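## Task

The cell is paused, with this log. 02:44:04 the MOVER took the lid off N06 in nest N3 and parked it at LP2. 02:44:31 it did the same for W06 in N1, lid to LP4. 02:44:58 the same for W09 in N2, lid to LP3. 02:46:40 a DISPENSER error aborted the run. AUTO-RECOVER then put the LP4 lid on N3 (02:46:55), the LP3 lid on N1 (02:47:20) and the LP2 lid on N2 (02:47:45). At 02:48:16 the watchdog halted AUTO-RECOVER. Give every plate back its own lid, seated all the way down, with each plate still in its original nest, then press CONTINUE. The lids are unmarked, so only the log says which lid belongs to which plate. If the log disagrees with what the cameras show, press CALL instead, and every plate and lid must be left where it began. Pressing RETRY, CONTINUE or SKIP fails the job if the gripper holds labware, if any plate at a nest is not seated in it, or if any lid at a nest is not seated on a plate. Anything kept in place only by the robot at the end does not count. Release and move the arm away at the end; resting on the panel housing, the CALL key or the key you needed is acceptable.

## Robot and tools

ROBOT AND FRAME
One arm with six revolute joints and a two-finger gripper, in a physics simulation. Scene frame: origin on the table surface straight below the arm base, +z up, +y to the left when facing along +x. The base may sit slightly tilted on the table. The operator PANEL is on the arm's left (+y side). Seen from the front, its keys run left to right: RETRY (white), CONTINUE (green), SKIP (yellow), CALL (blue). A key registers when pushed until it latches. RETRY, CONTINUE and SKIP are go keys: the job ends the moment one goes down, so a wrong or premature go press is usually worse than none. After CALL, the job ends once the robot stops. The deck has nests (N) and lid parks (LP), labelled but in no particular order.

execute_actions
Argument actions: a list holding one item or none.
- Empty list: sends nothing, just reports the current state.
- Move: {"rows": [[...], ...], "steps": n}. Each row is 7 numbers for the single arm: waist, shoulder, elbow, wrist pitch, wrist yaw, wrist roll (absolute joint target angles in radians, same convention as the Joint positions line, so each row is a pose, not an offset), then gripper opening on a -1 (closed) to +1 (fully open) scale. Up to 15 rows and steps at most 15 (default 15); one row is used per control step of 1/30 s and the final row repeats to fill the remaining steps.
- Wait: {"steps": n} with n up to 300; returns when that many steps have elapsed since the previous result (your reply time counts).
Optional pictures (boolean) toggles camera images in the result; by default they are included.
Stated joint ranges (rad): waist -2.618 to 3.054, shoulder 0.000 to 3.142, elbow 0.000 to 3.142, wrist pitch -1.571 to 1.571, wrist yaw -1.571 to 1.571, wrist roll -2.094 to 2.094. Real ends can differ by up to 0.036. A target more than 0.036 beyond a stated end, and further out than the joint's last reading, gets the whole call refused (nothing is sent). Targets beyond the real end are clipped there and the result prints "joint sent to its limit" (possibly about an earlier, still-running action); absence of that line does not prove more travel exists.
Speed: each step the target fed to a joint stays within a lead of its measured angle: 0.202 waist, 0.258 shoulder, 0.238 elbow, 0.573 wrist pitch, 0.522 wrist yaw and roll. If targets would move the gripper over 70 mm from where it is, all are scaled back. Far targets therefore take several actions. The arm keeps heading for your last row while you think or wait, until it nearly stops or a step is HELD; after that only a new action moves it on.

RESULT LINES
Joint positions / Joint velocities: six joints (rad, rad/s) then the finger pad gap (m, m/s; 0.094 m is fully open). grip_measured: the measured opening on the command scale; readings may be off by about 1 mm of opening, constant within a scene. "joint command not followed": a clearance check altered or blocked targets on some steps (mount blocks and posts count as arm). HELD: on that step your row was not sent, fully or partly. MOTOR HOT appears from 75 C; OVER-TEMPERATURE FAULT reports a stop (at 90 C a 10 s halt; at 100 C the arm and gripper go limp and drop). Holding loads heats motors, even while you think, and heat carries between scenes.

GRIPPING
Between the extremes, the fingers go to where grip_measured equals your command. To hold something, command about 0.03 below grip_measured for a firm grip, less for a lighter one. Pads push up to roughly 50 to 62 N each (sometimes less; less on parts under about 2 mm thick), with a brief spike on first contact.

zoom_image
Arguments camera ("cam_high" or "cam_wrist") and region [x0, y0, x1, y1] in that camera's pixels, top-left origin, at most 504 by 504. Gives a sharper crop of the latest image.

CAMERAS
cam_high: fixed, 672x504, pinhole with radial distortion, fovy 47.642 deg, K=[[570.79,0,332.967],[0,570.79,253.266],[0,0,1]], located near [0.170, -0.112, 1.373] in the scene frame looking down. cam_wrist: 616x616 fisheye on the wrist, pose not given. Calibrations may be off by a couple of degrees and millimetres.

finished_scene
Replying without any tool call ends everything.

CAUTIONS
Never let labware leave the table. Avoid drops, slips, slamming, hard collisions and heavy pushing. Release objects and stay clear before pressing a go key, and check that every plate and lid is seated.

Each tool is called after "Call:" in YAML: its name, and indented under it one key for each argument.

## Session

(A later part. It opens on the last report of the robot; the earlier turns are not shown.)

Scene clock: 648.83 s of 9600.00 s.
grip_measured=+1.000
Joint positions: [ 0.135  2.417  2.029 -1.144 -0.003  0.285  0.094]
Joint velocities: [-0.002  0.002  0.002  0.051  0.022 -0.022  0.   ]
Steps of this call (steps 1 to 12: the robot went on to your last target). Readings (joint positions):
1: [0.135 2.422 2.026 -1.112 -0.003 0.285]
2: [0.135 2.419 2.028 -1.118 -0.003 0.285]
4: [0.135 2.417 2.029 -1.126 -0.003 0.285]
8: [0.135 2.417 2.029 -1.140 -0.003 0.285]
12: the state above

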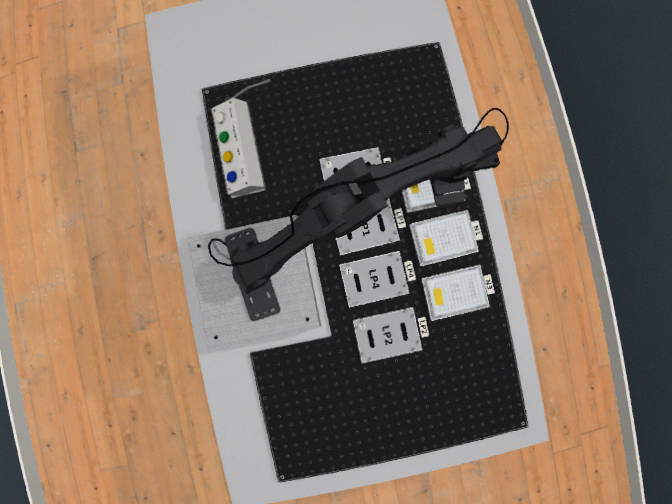

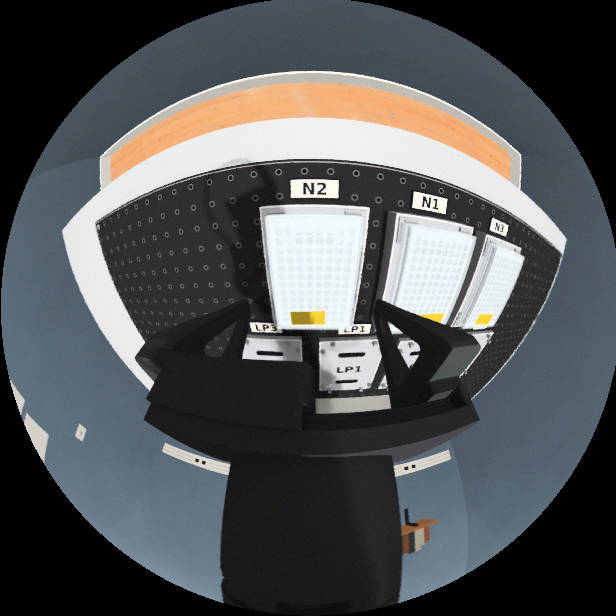

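Call:
execute_actions:
  actions:
    - {"rows": [[0.127,2.393,2.017,-1.129,0,0.277,1.0],[0.126,2.387,2.010,-1.128,0,0.275,0.95],[0.123,2.378,1.998,-1.125,0,0.272,0.9],[0.119,2.366,1.982,-1.122,0,0.267,0.85],[0.115,2.351,1.962,-1.118,0,0.261,0.8],[0.109,2.333,1.939,-1.113,0,0.254,0.7],[0.103,2.313,1.913,-1.107,0,0.246,0.6],[0.096,2.291,1.884,-1.101,0,0.238,0.5],[0.089,2.266,1.852,-1.095,0,0.228,0.4],[0.081,2.241,1.819,-1.087,0,0.218,0.3],[0.073,2.214,1.783,-1.080,0,0.208,0.2],[0.065,2.186,1.746,-1.072,0,0.197,0.1],[0.056,2.157,1.709,-1.064,0,0.186,0.0],[0.047,2.127,1.670,-1.056,0,0.174,-0.1],[0.038,2.098,1.632,-1.048,0,0.163,-0.2]], "steps": 15}
  pictures: false

Call:
execute_actions:
  actions:
    - {"rows": [[0.029,2.068,1.593,-1.040,0,0.152,-0.3],[0.020,2.038,1.554,-1.032,0,0.140,-0.4],[0.011,2.009,1.517,-1.024,0,0.129,-0.5],[0.003,1.981,1.480,-1.016,0,0.118,-0.6],[-0.005,1.954,1.444,-1.009,0,0.108,-0.7],[-0.013,1.929,1.411,-1.001,0,0.098,-0.8],[-0.020,1.904,1.379,-0.995,0,0.088,-0.9],[-0.027,1.882,1.350,-0.989,0,0.080,-1.0],[-0.033,1.862,1.324,-0.983,0,0.072,-1.0],[-0.039,1.844,1.301,-0.978,0,0.065,-1.0],[-0.043,1.829,1.281,-0.974,0,0.059,-1.0],[-0.047,1.817,1.265,-0.971,0,0.054,-1.0],[-0.050,1.808,1.253,-0.968,0,0.051,-1.0],[-0.051,1.802,1.246,-0.967,0,0.049,-1.0],[-0.052,1.800,1.243,-0.966,0,0.048,-1.0]], "steps": 15}
  pictures: false

Call:
execute_actions:
  actions:
    - {"steps": 10}

Call:
zoom_image:
  camera: "cam_wrist"
  region: [100, 60, 520, 300]

Scene clock: 679.47 s of 9600.00 s.
grip_measured=-0.152
Joint positions: [ 0.061  2.186  1.699 -1.092 -0.003  0.21   0.04 ]
Joint velocities: [-0.3   -0.935 -1.043  0.168 -0.007 -0.33  -0.094]
Steps of this call (steps 1 to 30: the robot went on to your last target; steps 31 to 90: nothing new was sent; then 27.13 s passed at rest; steps 91 to 105: all 15 steps of this action). Readings (joint positions):
91: [0.135 2.417 2.029 -1.147 -0.003 0.284]
92: [0.135 2.417 2.028 -1.146 -0.003 0.284]
94: [0.134 2.412 2.013 -1.140 -0.003 0.281]
98: [0.123 2.370 1.931 -1.128 -0.003 0.266]
105: the state above

Scene clock: 679.97 s of 9600.00 s.
grip_measured=-0.986
Joint positions: [-0.043  1.839  1.26  -1.012 -0.003  0.075  0.001]
Joint velocities: [-0.076 -0.173 -0.256  0.081 -0.066 -0.212  0.001]
Steps of this call (steps 1 to 15: all 15 steps of this action). Readings (joint positions):
1: [0.051 2.153 1.662 -1.085 -0.003 0.200]
2: [0.041 2.120 1.625 -1.078 -0.002 0.190]
4: [0.022 2.057 1.551 -1.064 -0.002 0.169]
8: [-0.010 1.946 1.411 -1.038 -0.003 0.128]
15: the state above

Scene clock: 680.30 s of 9600.00 s.
grip_measured=-0.986
Joint positions: [-0.045  1.832  1.25  -0.991 -0.003  0.056  0.001]
Joint velocities: [-0.022 -0.012  0.002  0.051  0.066 -0.022 -0.001]
Steps of this call (steps 1 to 10: the robot went on to your last target). Readings (joint positions):
1: [-0.045 1.834 1.253 -1.011 -0.003 0.071]
2: [-0.045 1.832 1.251 -1.009 -0.003 0.068]
4: [-0.045 1.832 1.250 -1.003 -0.003 0.063]
8: [-0.045 1.832 1.250 -0.993 -0.003 0.058]
10: the state above

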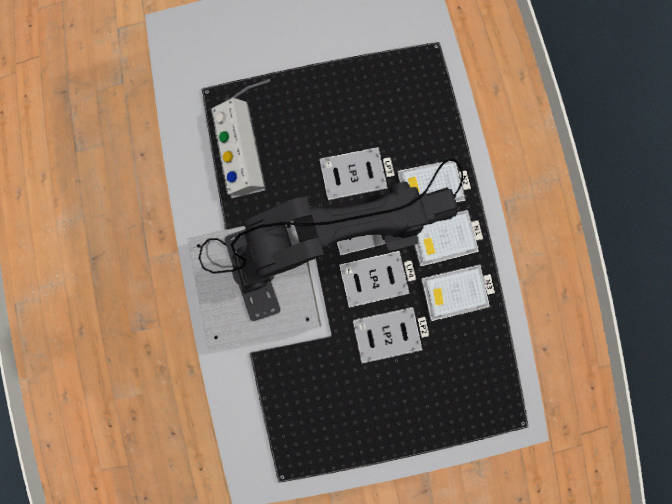

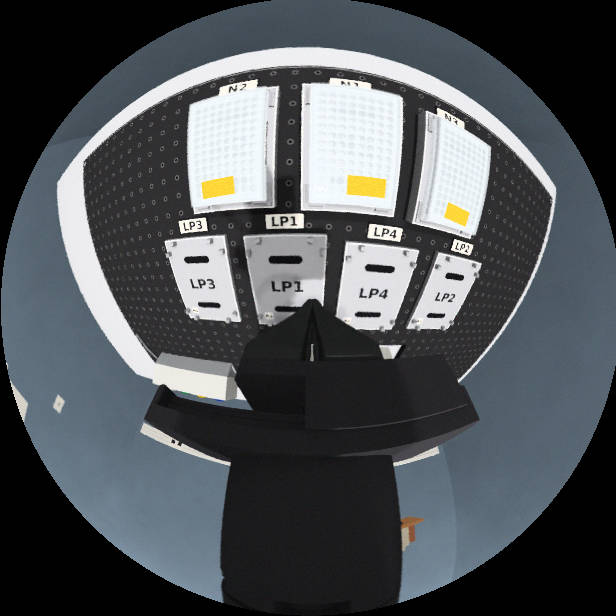

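Region (100, 60, 520, 300) of cam_wrist's 616x616 image, scaled by 1.200, with more detail than that image has; it fills the top 288 rows of this view, and the rest is white.

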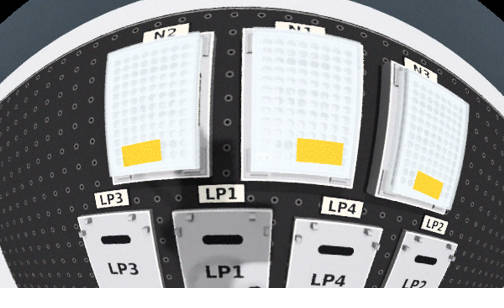

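Call:
zoom_image:
  camera: "cam_wrist"
  region: [180, 75, 420, 225]

Region (180, 75, 420, 225) of cam_wrist's 616x616 image, scaled by 2.100, with more detail than that image has; it fills the top 315 rows of this view, and the rest is white.

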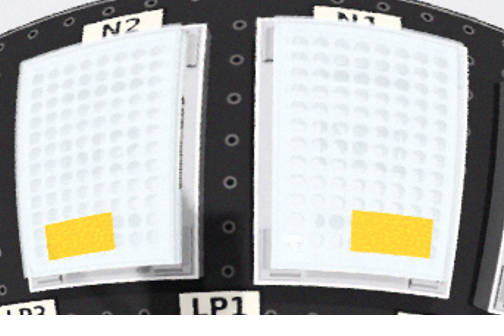

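Call:
execute_actions:
  actions:
    - {"rows": [[-0.050,1.8,1.243,-0.966,0,0.048,-1],[-0.043,1.8,1.243,-0.966,0,0.046,-1],[-0.033,1.8,1.243,-0.966,0,0.044,-1],[-0.019,1.8,1.243,-0.966,0,0.042,-1],[-0.001,1.8,1.243,-0.966,0,0.040,-1],[0.020,1.8,1.243,-0.966,0,0.037,-1],[0.045,1.8,1.243,-0.966,0,0.034,-1],[0.072,1.8,1.243,-0.966,0,0.031,-1],[0.103,1.8,1.243,-0.966,0,0.028,-1],[0.136,1.8,1.243,-0.966,0,0.025,-1],[0.171,1.8,1.243,-0.966,0,0.022,-1],[0.209,1.8,1.243,-0.966,0,0.019,-1],[0.249,1.8,1.243,-0.966,0,0.016,-1],[0.291,1.8,1.243,-0.966,0,0.013,-1],[0.334,1.8,1.243,-0.966,0,0.010,-1]], "steps": 15}
  pictures: false

Call:
execute_actions:
  actions:
    - {"rows": [[0.379,1.8,1.243,-0.966,0,0.007,-1],[0.425,1.8,1.243,-0.966,0,0.004,-1],[0.472,1.8,1.243,-0.966,0,0.0,-1],[0.520,1.8,1.243,-0.966,0,0.0,-1],[0.568,1.8,1.243,-0.966,0,0.0,-1],[0.618,1.8,1.243,-0.966,0,0.0,-1],[0.667,1.8,1.243,-0.966,0,0.0,-1],[0.717,1.8,1.243,-0.966,0,0.0,-1],[0.766,1.8,1.243,-0.966,0,0.0,-1],[0.816,1.8,1.243,-0.966,0,0.0,-1],[0.864,1.8,1.243,-0.966,0,0.0,-1],[0.912,1.8,1.243,-0.966,0,0.0,-1],[0.959,1.8,1.243,-0.966,0,0.0,-1],[1.005,1.8,1.243,-0.966,0,0.0,-1],[1.050,1.8,1.243,-0.966,0,0.0,-1]], "steps": 15}
  pictures: false

Call:
execute_actions:
  actions:
    - {"rows": [[1.093,1.8,1.243,-0.966,0,0.0,-1],[1.135,1.8,1.243,-0.966,0,0.0,-1],[1.175,1.8,1.243,-0.966,0,0.0,-1],[1.213,1.8,1.243,-0.966,0,0.0,-1],[1.248,1.8,1.243,-0.966,0,0.0,-1],[1.281,1.8,1.243,-0.966,0,0.0,-1],[1.312,1.8,1.243,-0.966,0,0.0,-1],[1.339,1.8,1.243,-0.966,0,0.0,-1],[1.364,1.8,1.243,-0.966,0,0.0,-1],[1.385,1.8,1.243,-0.966,0,0.0,-1],[1.403,1.8,1.243,-0.966,0,0.0,-1],[1.417,1.8,1.243,-0.966,0,0.0,-1],[1.427,1.8,1.243,-0.966,0,0.0,-1],[1.434,1.8,1.243,-0.966,0,0.0,-1],[1.436,1.8,1.243,-0.966,0,0.0,-1]], "steps": 15}
  pictures: false

Call:
execute_actions:
  actions:
    - {"steps": 12}

Scene clock: 692.33 s of 9600.00 s.
grip_measured=-0.986
Joint positions: [ 0.254  1.832  1.25  -0.981  0.004  0.029  0.001]
Joint velocities: [ 1.165 -0.007 -0.012  0.022 -0.051 -0.11   0.   ]
Steps of this call (steps 1 to 30: the robot went on to your last target; steps 31 to 90: nothing new was sent; then 8.53 s passed at rest; steps 91 to 105: all 15 steps of this action). Readings (joint positions):
91: [-0.045 1.832 1.250 -0.987 -0.003 0.055]
92: [-0.045 1.832 1.250 -0.987 -0.003 0.054]
94: [-0.043 1.832 1.250 -0.987 -0.002 0.053]
98: [0.009 1.832 1.250 -0.986 0.003 0.048]
105: the state above

Scene clock: 692.83 s of 9600.00 s.
grip_measured=-0.986
Joint positions: [ 0.972  1.832  1.25  -0.973  0.     0.007  0.001]
Joint velocities: [ 1.287 -0.007 -0.007 -0.007  0.022 -0.037 -0.001]
Steps of this call (steps 1 to 15: all 15 steps of this action). Readings (joint positions):
1: [0.297 1.832 1.250 -0.980 0.004 0.026]
2: [0.341 1.832 1.250 -0.979 0.004 0.023]
4: [0.434 1.832 1.250 -0.977 0.004 0.018]
8: [0.628 1.832 1.250 -0.975 0.003 0.011]
15: the state above

Scene clock: 693.33 s of 9600.00 s.
grip_measured=-0.986
Joint positions: [ 1.429  1.832  1.25  -0.973 -0.003  0.005  0.001]
Joint velocities: [ 0.208 -0.002 -0.012  0.051 -0.095 -0.007 -0.001]
Steps of this call (steps 1 to 15: all 15 steps of this action). Readings (joint positions):
1: [1.018 1.832 1.250 -0.973 0.000 0.007]
2: [1.062 1.832 1.250 -0.973 -0.000 0.007]
4: [1.146 1.832 1.250 -0.973 -0.001 0.007]
8: [1.291 1.832 1.250 -0.973 -0.002 0.006]
15: the state above

Scene clock: 693.73 s of 9600.00 s.
grip_measured=-0.986
Joint positions: [ 1.436  1.832  1.25  -0.973 -0.003  0.005  0.001]
Joint velocities: [-0.007 -0.012  0.007  0.007 -0.037 -0.022 -0.   ]
Steps of this call (steps 1 to 12: the robot went on to your last target). Readings (joint positions):
1: [1.434 1.832 1.250 -0.973 -0.003 0.005]
2: [1.436 1.832 1.250 -0.973 -0.003 0.005]
4: [1.436 1.832 1.250 -0.973 -0.003 0.005]
8: [1.436 1.832 1.250 -0.973 -0.003 0.005]
12: the state above

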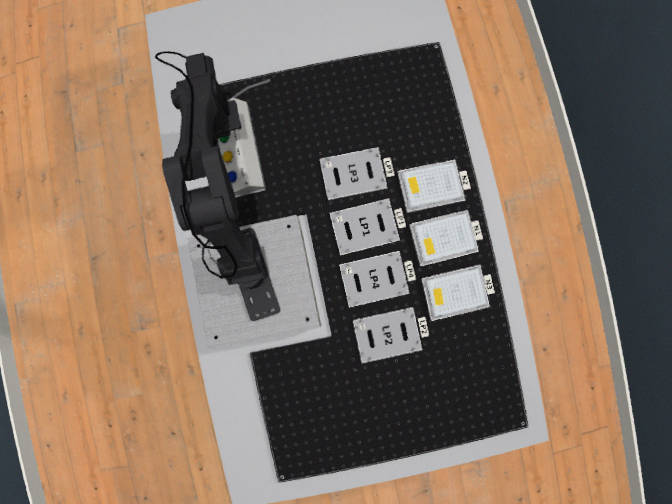

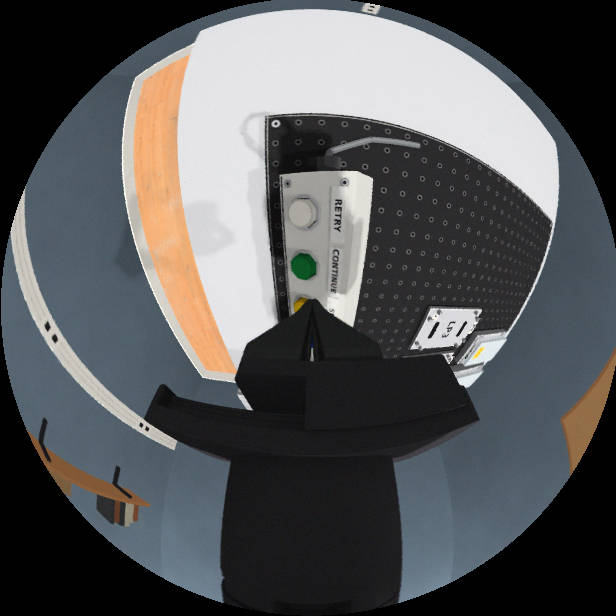

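Call:
execute_actions:
  actions:
    - {"rows": [[1.442,1.845,1.275,-0.955,0,0,-1],[1.446,1.852,1.280,-0.950,0,0,-1],[1.449,1.859,1.284,-0.945,0,0,-1],[1.452,1.867,1.287,-0.939,0,0,-1],[1.455,1.875,1.290,-0.933,0,0,-1],[1.457,1.883,1.292,-0.927,0,0,-1],[1.459,1.891,1.294,-0.920,0,0,-1],[1.461,1.898,1.296,-0.914,0,0,-1],[1.462,1.905,1.297,-0.908,0,0,-1],[1.463,1.911,1.298,-0.903,0,0,-1],[1.464,1.915,1.299,-0.899,0,0,-1],[1.465,1.918,1.299,-0.896,0,0,-1],[1.465,1.920,1.299,-0.893,0,0,-1]], "steps": 15}
  pictures: false

Call:
execute_actions:
  actions:
    - {"steps": 12}

Scene clock: 701.87 s of 9600.00 s.
grip_measured=-0.986
Joint positions: [ 1.457  1.914  1.271 -0.925 -0.003  0.005  0.001]
Joint velocities: [ 0.017  0.042 -0.007  0.051 -0.022 -0.007  0.001]
Steps of this call (steps 1 to 15: the robot went on to your last target; steps 16 to 90: nothing new was sent; then 4.63 s passed at rest; steps 91 to 105: all 15 steps of this action). Readings (joint positions):
91: [1.436 1.832 1.250 -0.973 -0.003 0.005]
92: [1.436 1.832 1.250 -0.973 -0.003 0.005]
94: [1.438 1.838 1.254 -0.972 -0.003 0.005]
98: [1.448 1.870 1.268 -0.955 -0.003 0.005]
105: the state above

Scene clock: 702.27 s of 9600.00 s.
grip_measured=-0.986
Joint positions: [ 1.457  1.915  1.271 -0.915 -0.003  0.005  0.001]
Joint velocities: [-0.007  0.002 -0.022 -0.007 -0.007 -0.022  0.001]
Steps of this call (steps 1 to 12: the robot went on to your last target). Readings (joint positions):
1: [1.457 1.915 1.271 -0.922 -0.003 0.005]
2: [1.457 1.915 1.271 -0.921 -0.003 0.005]
4: [1.457 1.915 1.271 -0.918 -0.003 0.005]
8: [1.457 1.915 1.271 -0.916 -0.003 0.005]
12: the state above

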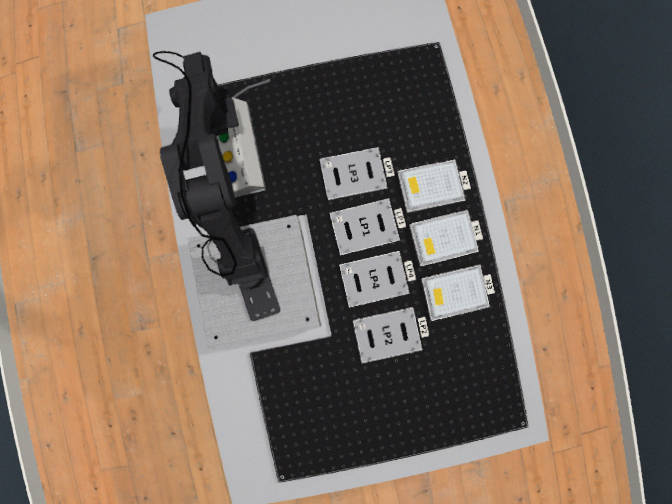

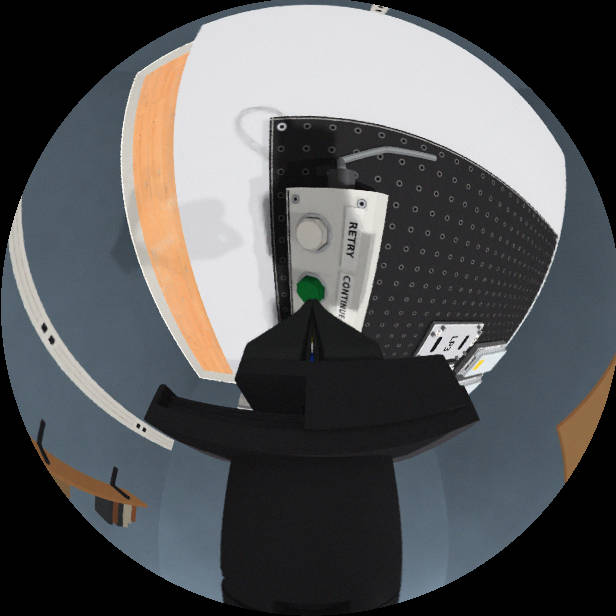

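Call:
execute_actions:
  actions:
    - {"rows": [[1.465,1.915,1.255,-0.890,0,0,-1],[1.465,1.915,1.249,-0.884,0,0,-1],[1.465,1.915,1.242,-0.877,0,0,-1],[1.465,1.915,1.234,-0.868,0,0,-1],[1.465,1.915,1.225,-0.858,0,0,-1],[1.465,1.915,1.216,-0.848,0,0,-1],[1.465,1.915,1.207,-0.838,0,0,-1],[1.465,1.915,1.198,-0.828,0,0,-1],[1.465,1.915,1.190,-0.818,0,0,-1],[1.465,1.915,1.183,-0.810,0,0,-1],[1.465,1.915,1.177,-0.803,0,0,-1],[1.465,1.915,1.172,-0.798,0,0,-1],[1.465,1.915,1.168,-0.794,0,0,-1],[1.465,1.915,1.166,-0.792,0,0,-1]], "steps": 15}
  pictures: false

Call:
execute_actions:
  actions:
    - {"steps": 12}

Call:
zoom_image:
  camera: "cam_wrist"
  region: [230, 180, 400, 340]

Scene clock: 717.53 s of 9600.00 s.
grip_measured=-0.986
Joint positions: [ 1.457  1.915  1.175 -0.836 -0.003  0.005  0.001]
Joint velocities: [-0.017 -0.002 -0.066  0.11  -0.022 -0.066  0.001]
Steps of this call (steps 1 to 15: the robot went on to your last target; steps 16 to 90: nothing new was sent; then 11.77 s passed at rest; steps 91 to 105: all 15 steps of this action). Readings (joint positions):
91: [1.457 1.915 1.271 -0.914 -0.003 0.005]
92: [1.457 1.915 1.269 -0.912 -0.003 0.005]
94: [1.457 1.915 1.259 -0.903 -0.003 0.005]
98: [1.457 1.915 1.223 -0.878 -0.003 0.005]
105: the state above

Scene clock: 717.93 s of 9600.00 s.
grip_measured=-0.986
Joint positions: [ 1.457  1.915  1.173 -0.815 -0.003  0.005  0.001]
Joint velocities: [ 0.007 -0.012 -0.007 -0.037  0.007 -0.007 -0.   ]
Steps of this call (steps 1 to 12: the robot went on to your last target). Readings (joint positions):
1: [1.457 1.915 1.174 -0.832 -0.003 0.005]
2: [1.457 1.915 1.173 -0.829 -0.003 0.005]
4: [1.457 1.915 1.173 -0.824 -0.003 0.005]
8: [1.457 1.915 1.173 -0.817 -0.003 0.005]
12: the state above

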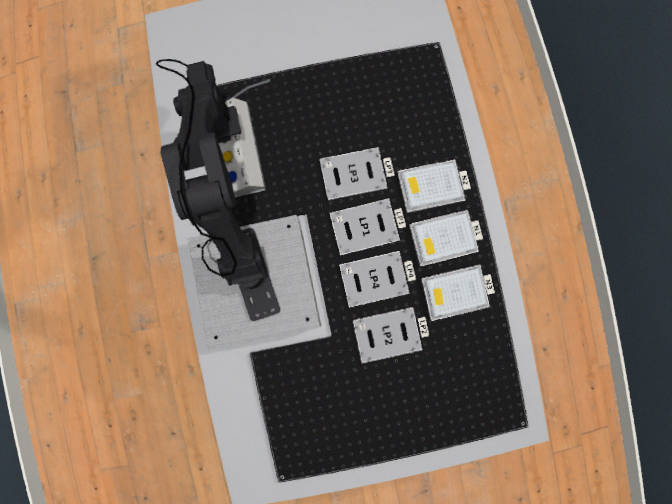

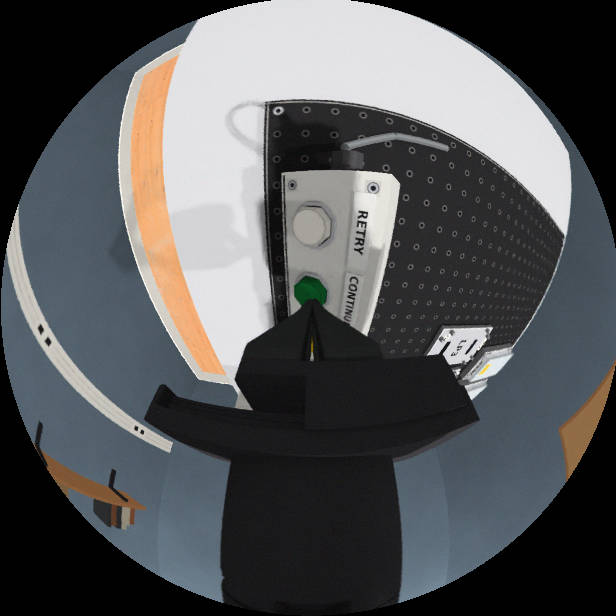

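Region (230, 180, 400, 340) of cam_wrist's 616x616 image, scaled by 2.965, with more detail than that image has; it fills the top 474 rows of this view, and the rest is white.

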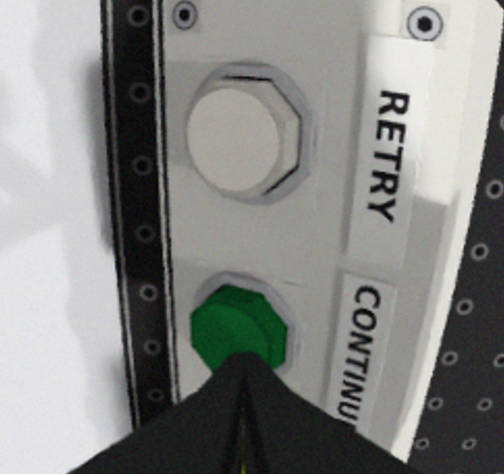

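Call:
execute_actions:
  actions:
    - {"rows": [[1.465,1.930,1.160,-0.790,0,0,-1],[1.465,1.932,1.158,-0.786,0,0,-1],[1.465,1.934,1.156,-0.781,0,0,-1],[1.465,1.936,1.154,-0.776,0,0,-1],[1.465,1.938,1.152,-0.771,0,0,-1],[1.465,1.940,1.150,-0.766,0,0,-1],[1.465,1.942,1.148,-0.761,0,0,-1],[1.465,1.944,1.146,-0.756,0,0,-1],[1.465,1.945,1.145,-0.751,0,0,-1],[1.465,1.946,1.144,-0.747,0,0,-1],[1.465,1.947,1.143,-0.743,0,0,-1],[1.465,1.948,1.142,-0.740,0,0,-1],[1.465,1.949,1.141,-0.737,0,0,-1]], "steps": 15}
  pictures: false

Call:
execute_actions:
  actions:
    - {"steps": 10}

Call:
zoom_image:
  camera: "cam_wrist"
  region: [230, 180, 400, 340]

Scene clock: 725.03 s of 9600.00 s.
grip_measured=-0.987
Joint positions: [ 1.462  1.921  1.158 -0.779 -0.014  0.005  0.001]
Joint velocities: [ 0.002 -0.007 -0.017 -0.051 -0.081  0.037 -0.001]
Steps of this call (steps 1 to 30: the robot went on to your last target; steps 31 to 90: nothing new was sent; then 3.60 s passed at rest; steps 91 to 105: all 15 steps of this action). Readings (joint positions):
91: [1.457 1.915 1.173 -0.813 -0.003 0.005]
92: [1.457 1.915 1.173 -0.813 -0.003 0.005]
94: [1.457 1.915 1.170 -0.807 -0.003 0.005]
98: [1.458 1.921 1.163 -0.796 -0.007 0.005]
105: the state above

Scene clock: 725.37 s of 9600.00 s.
grip_measured=-0.987
Joint positions: [ 1.462  1.921  1.157 -0.775 -0.018  0.005  0.001]
Joint velocities: [ 0.007 -0.007  0.017  0.022 -0.066 -0.007  0.   ]
Steps of this call (steps 1 to 10: the robot went on to your last target). Readings (joint positions):
1: [1.462 1.921 1.158 -0.778 -0.015 0.005]
2: [1.462 1.921 1.157 -0.777 -0.016 0.005]
4: [1.462 1.921 1.157 -0.776 -0.016 0.005]
8: [1.462 1.921 1.157 -0.775 -0.017 0.005]
10: the state above

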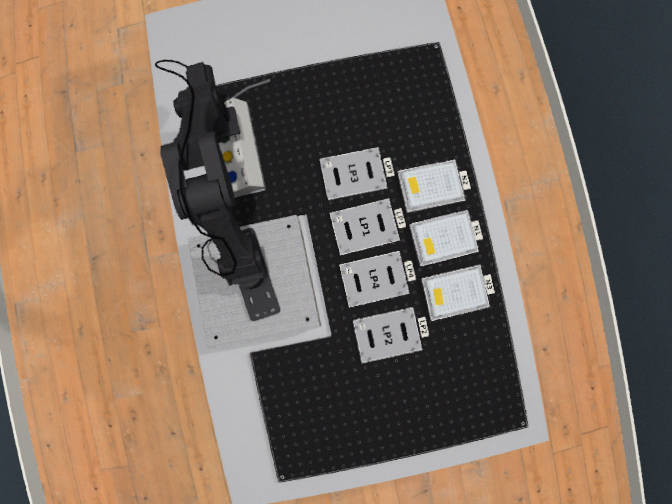

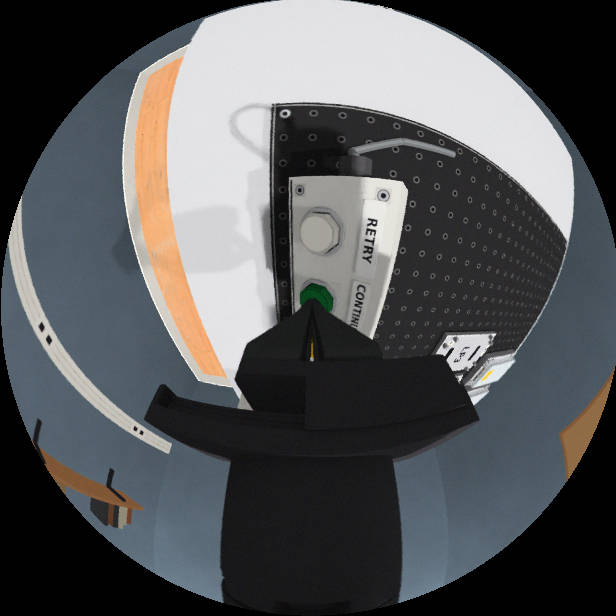

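Region (230, 180, 400, 340) of cam_wrist's 616x616 image, scaled by 2.965, with more detail than that image has; it fills the top 474 rows of this view, and the rest is white.

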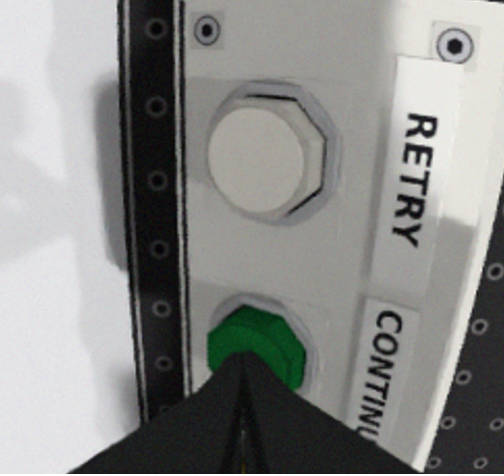

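Call:
execute_actions:
  actions:
    - {"rows": [[1.460,1.950,1.145,-0.765,0.01,0,-1],[1.456,1.953,1.144,-0.765,0.015,0,-1],[1.453,1.956,1.143,-0.765,0.02,0,-1],[1.450,1.959,1.142,-0.765,0.025,0,-1],[1.448,1.962,1.141,-0.765,0.03,0,-1],[1.446,1.965,1.140,-0.765,0.03,0,-1],[1.445,1.968,1.139,-0.765,0.03,0,-1],[1.445,1.970,1.138,-0.765,0.03,0,-1]], "steps": 15}

Call:
zoom_image:
  camera: "cam_wrist"
  region: [230, 180, 400, 340]

Scene clock: 728.73 s of 9600.00 s.
grip_measured=-0.987
Joint positions: [ 1.461  1.933  1.157 -0.773 -0.013  0.005  0.001]
Joint velocities: [-0.007 -0.017 -0.017  0.007  0.022  0.051  0.001]
The task's run ended inside this call: 7 steps that you had sent did not run.
Steps of this call (steps 1 to 15: the robot went on to your last target; steps 16 to 90: nothing new was sent; then 0.10 s passed at rest; steps 91 to 98: the first 8 steps of this action). Readings (joint positions):
91: [1.462 1.921 1.157 -0.775 -0.018 0.005]
92: [1.462 1.921 1.157 -0.775 -0.018 0.005]
94: [1.462 1.922 1.157 -0.775 -0.016 0.005]
98: [1.462 1.931 1.157 -0.773 -0.009 0.005]
The task's run has ended: the event that ends the task has happened. This ends this scene only. If you have not yet called finished_scene for this scene, call it to go on to the next scene.

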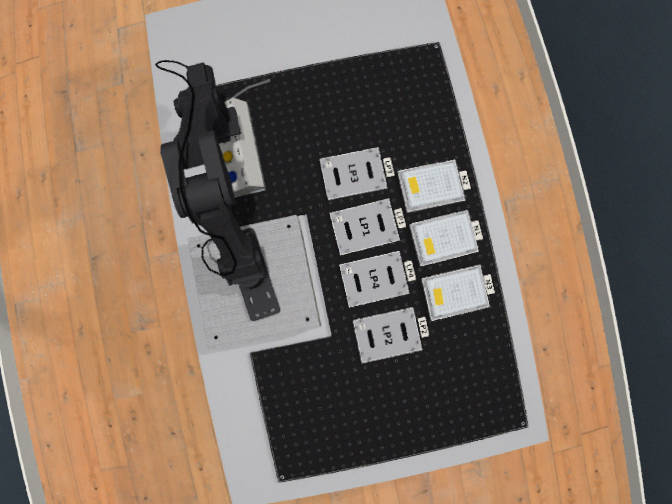

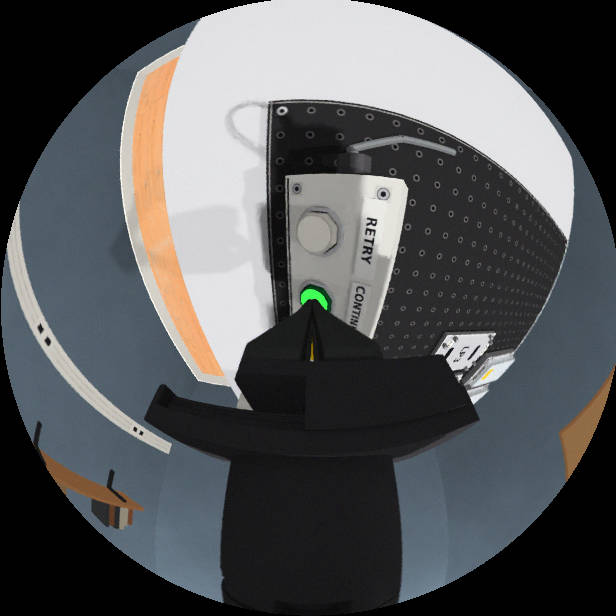

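This scene is finished. If you have not yet called finished_scene for this scene, call it to go on to the next scene.

Call:
finished_scene:
  scene: 1

The scene is finished: the task was done.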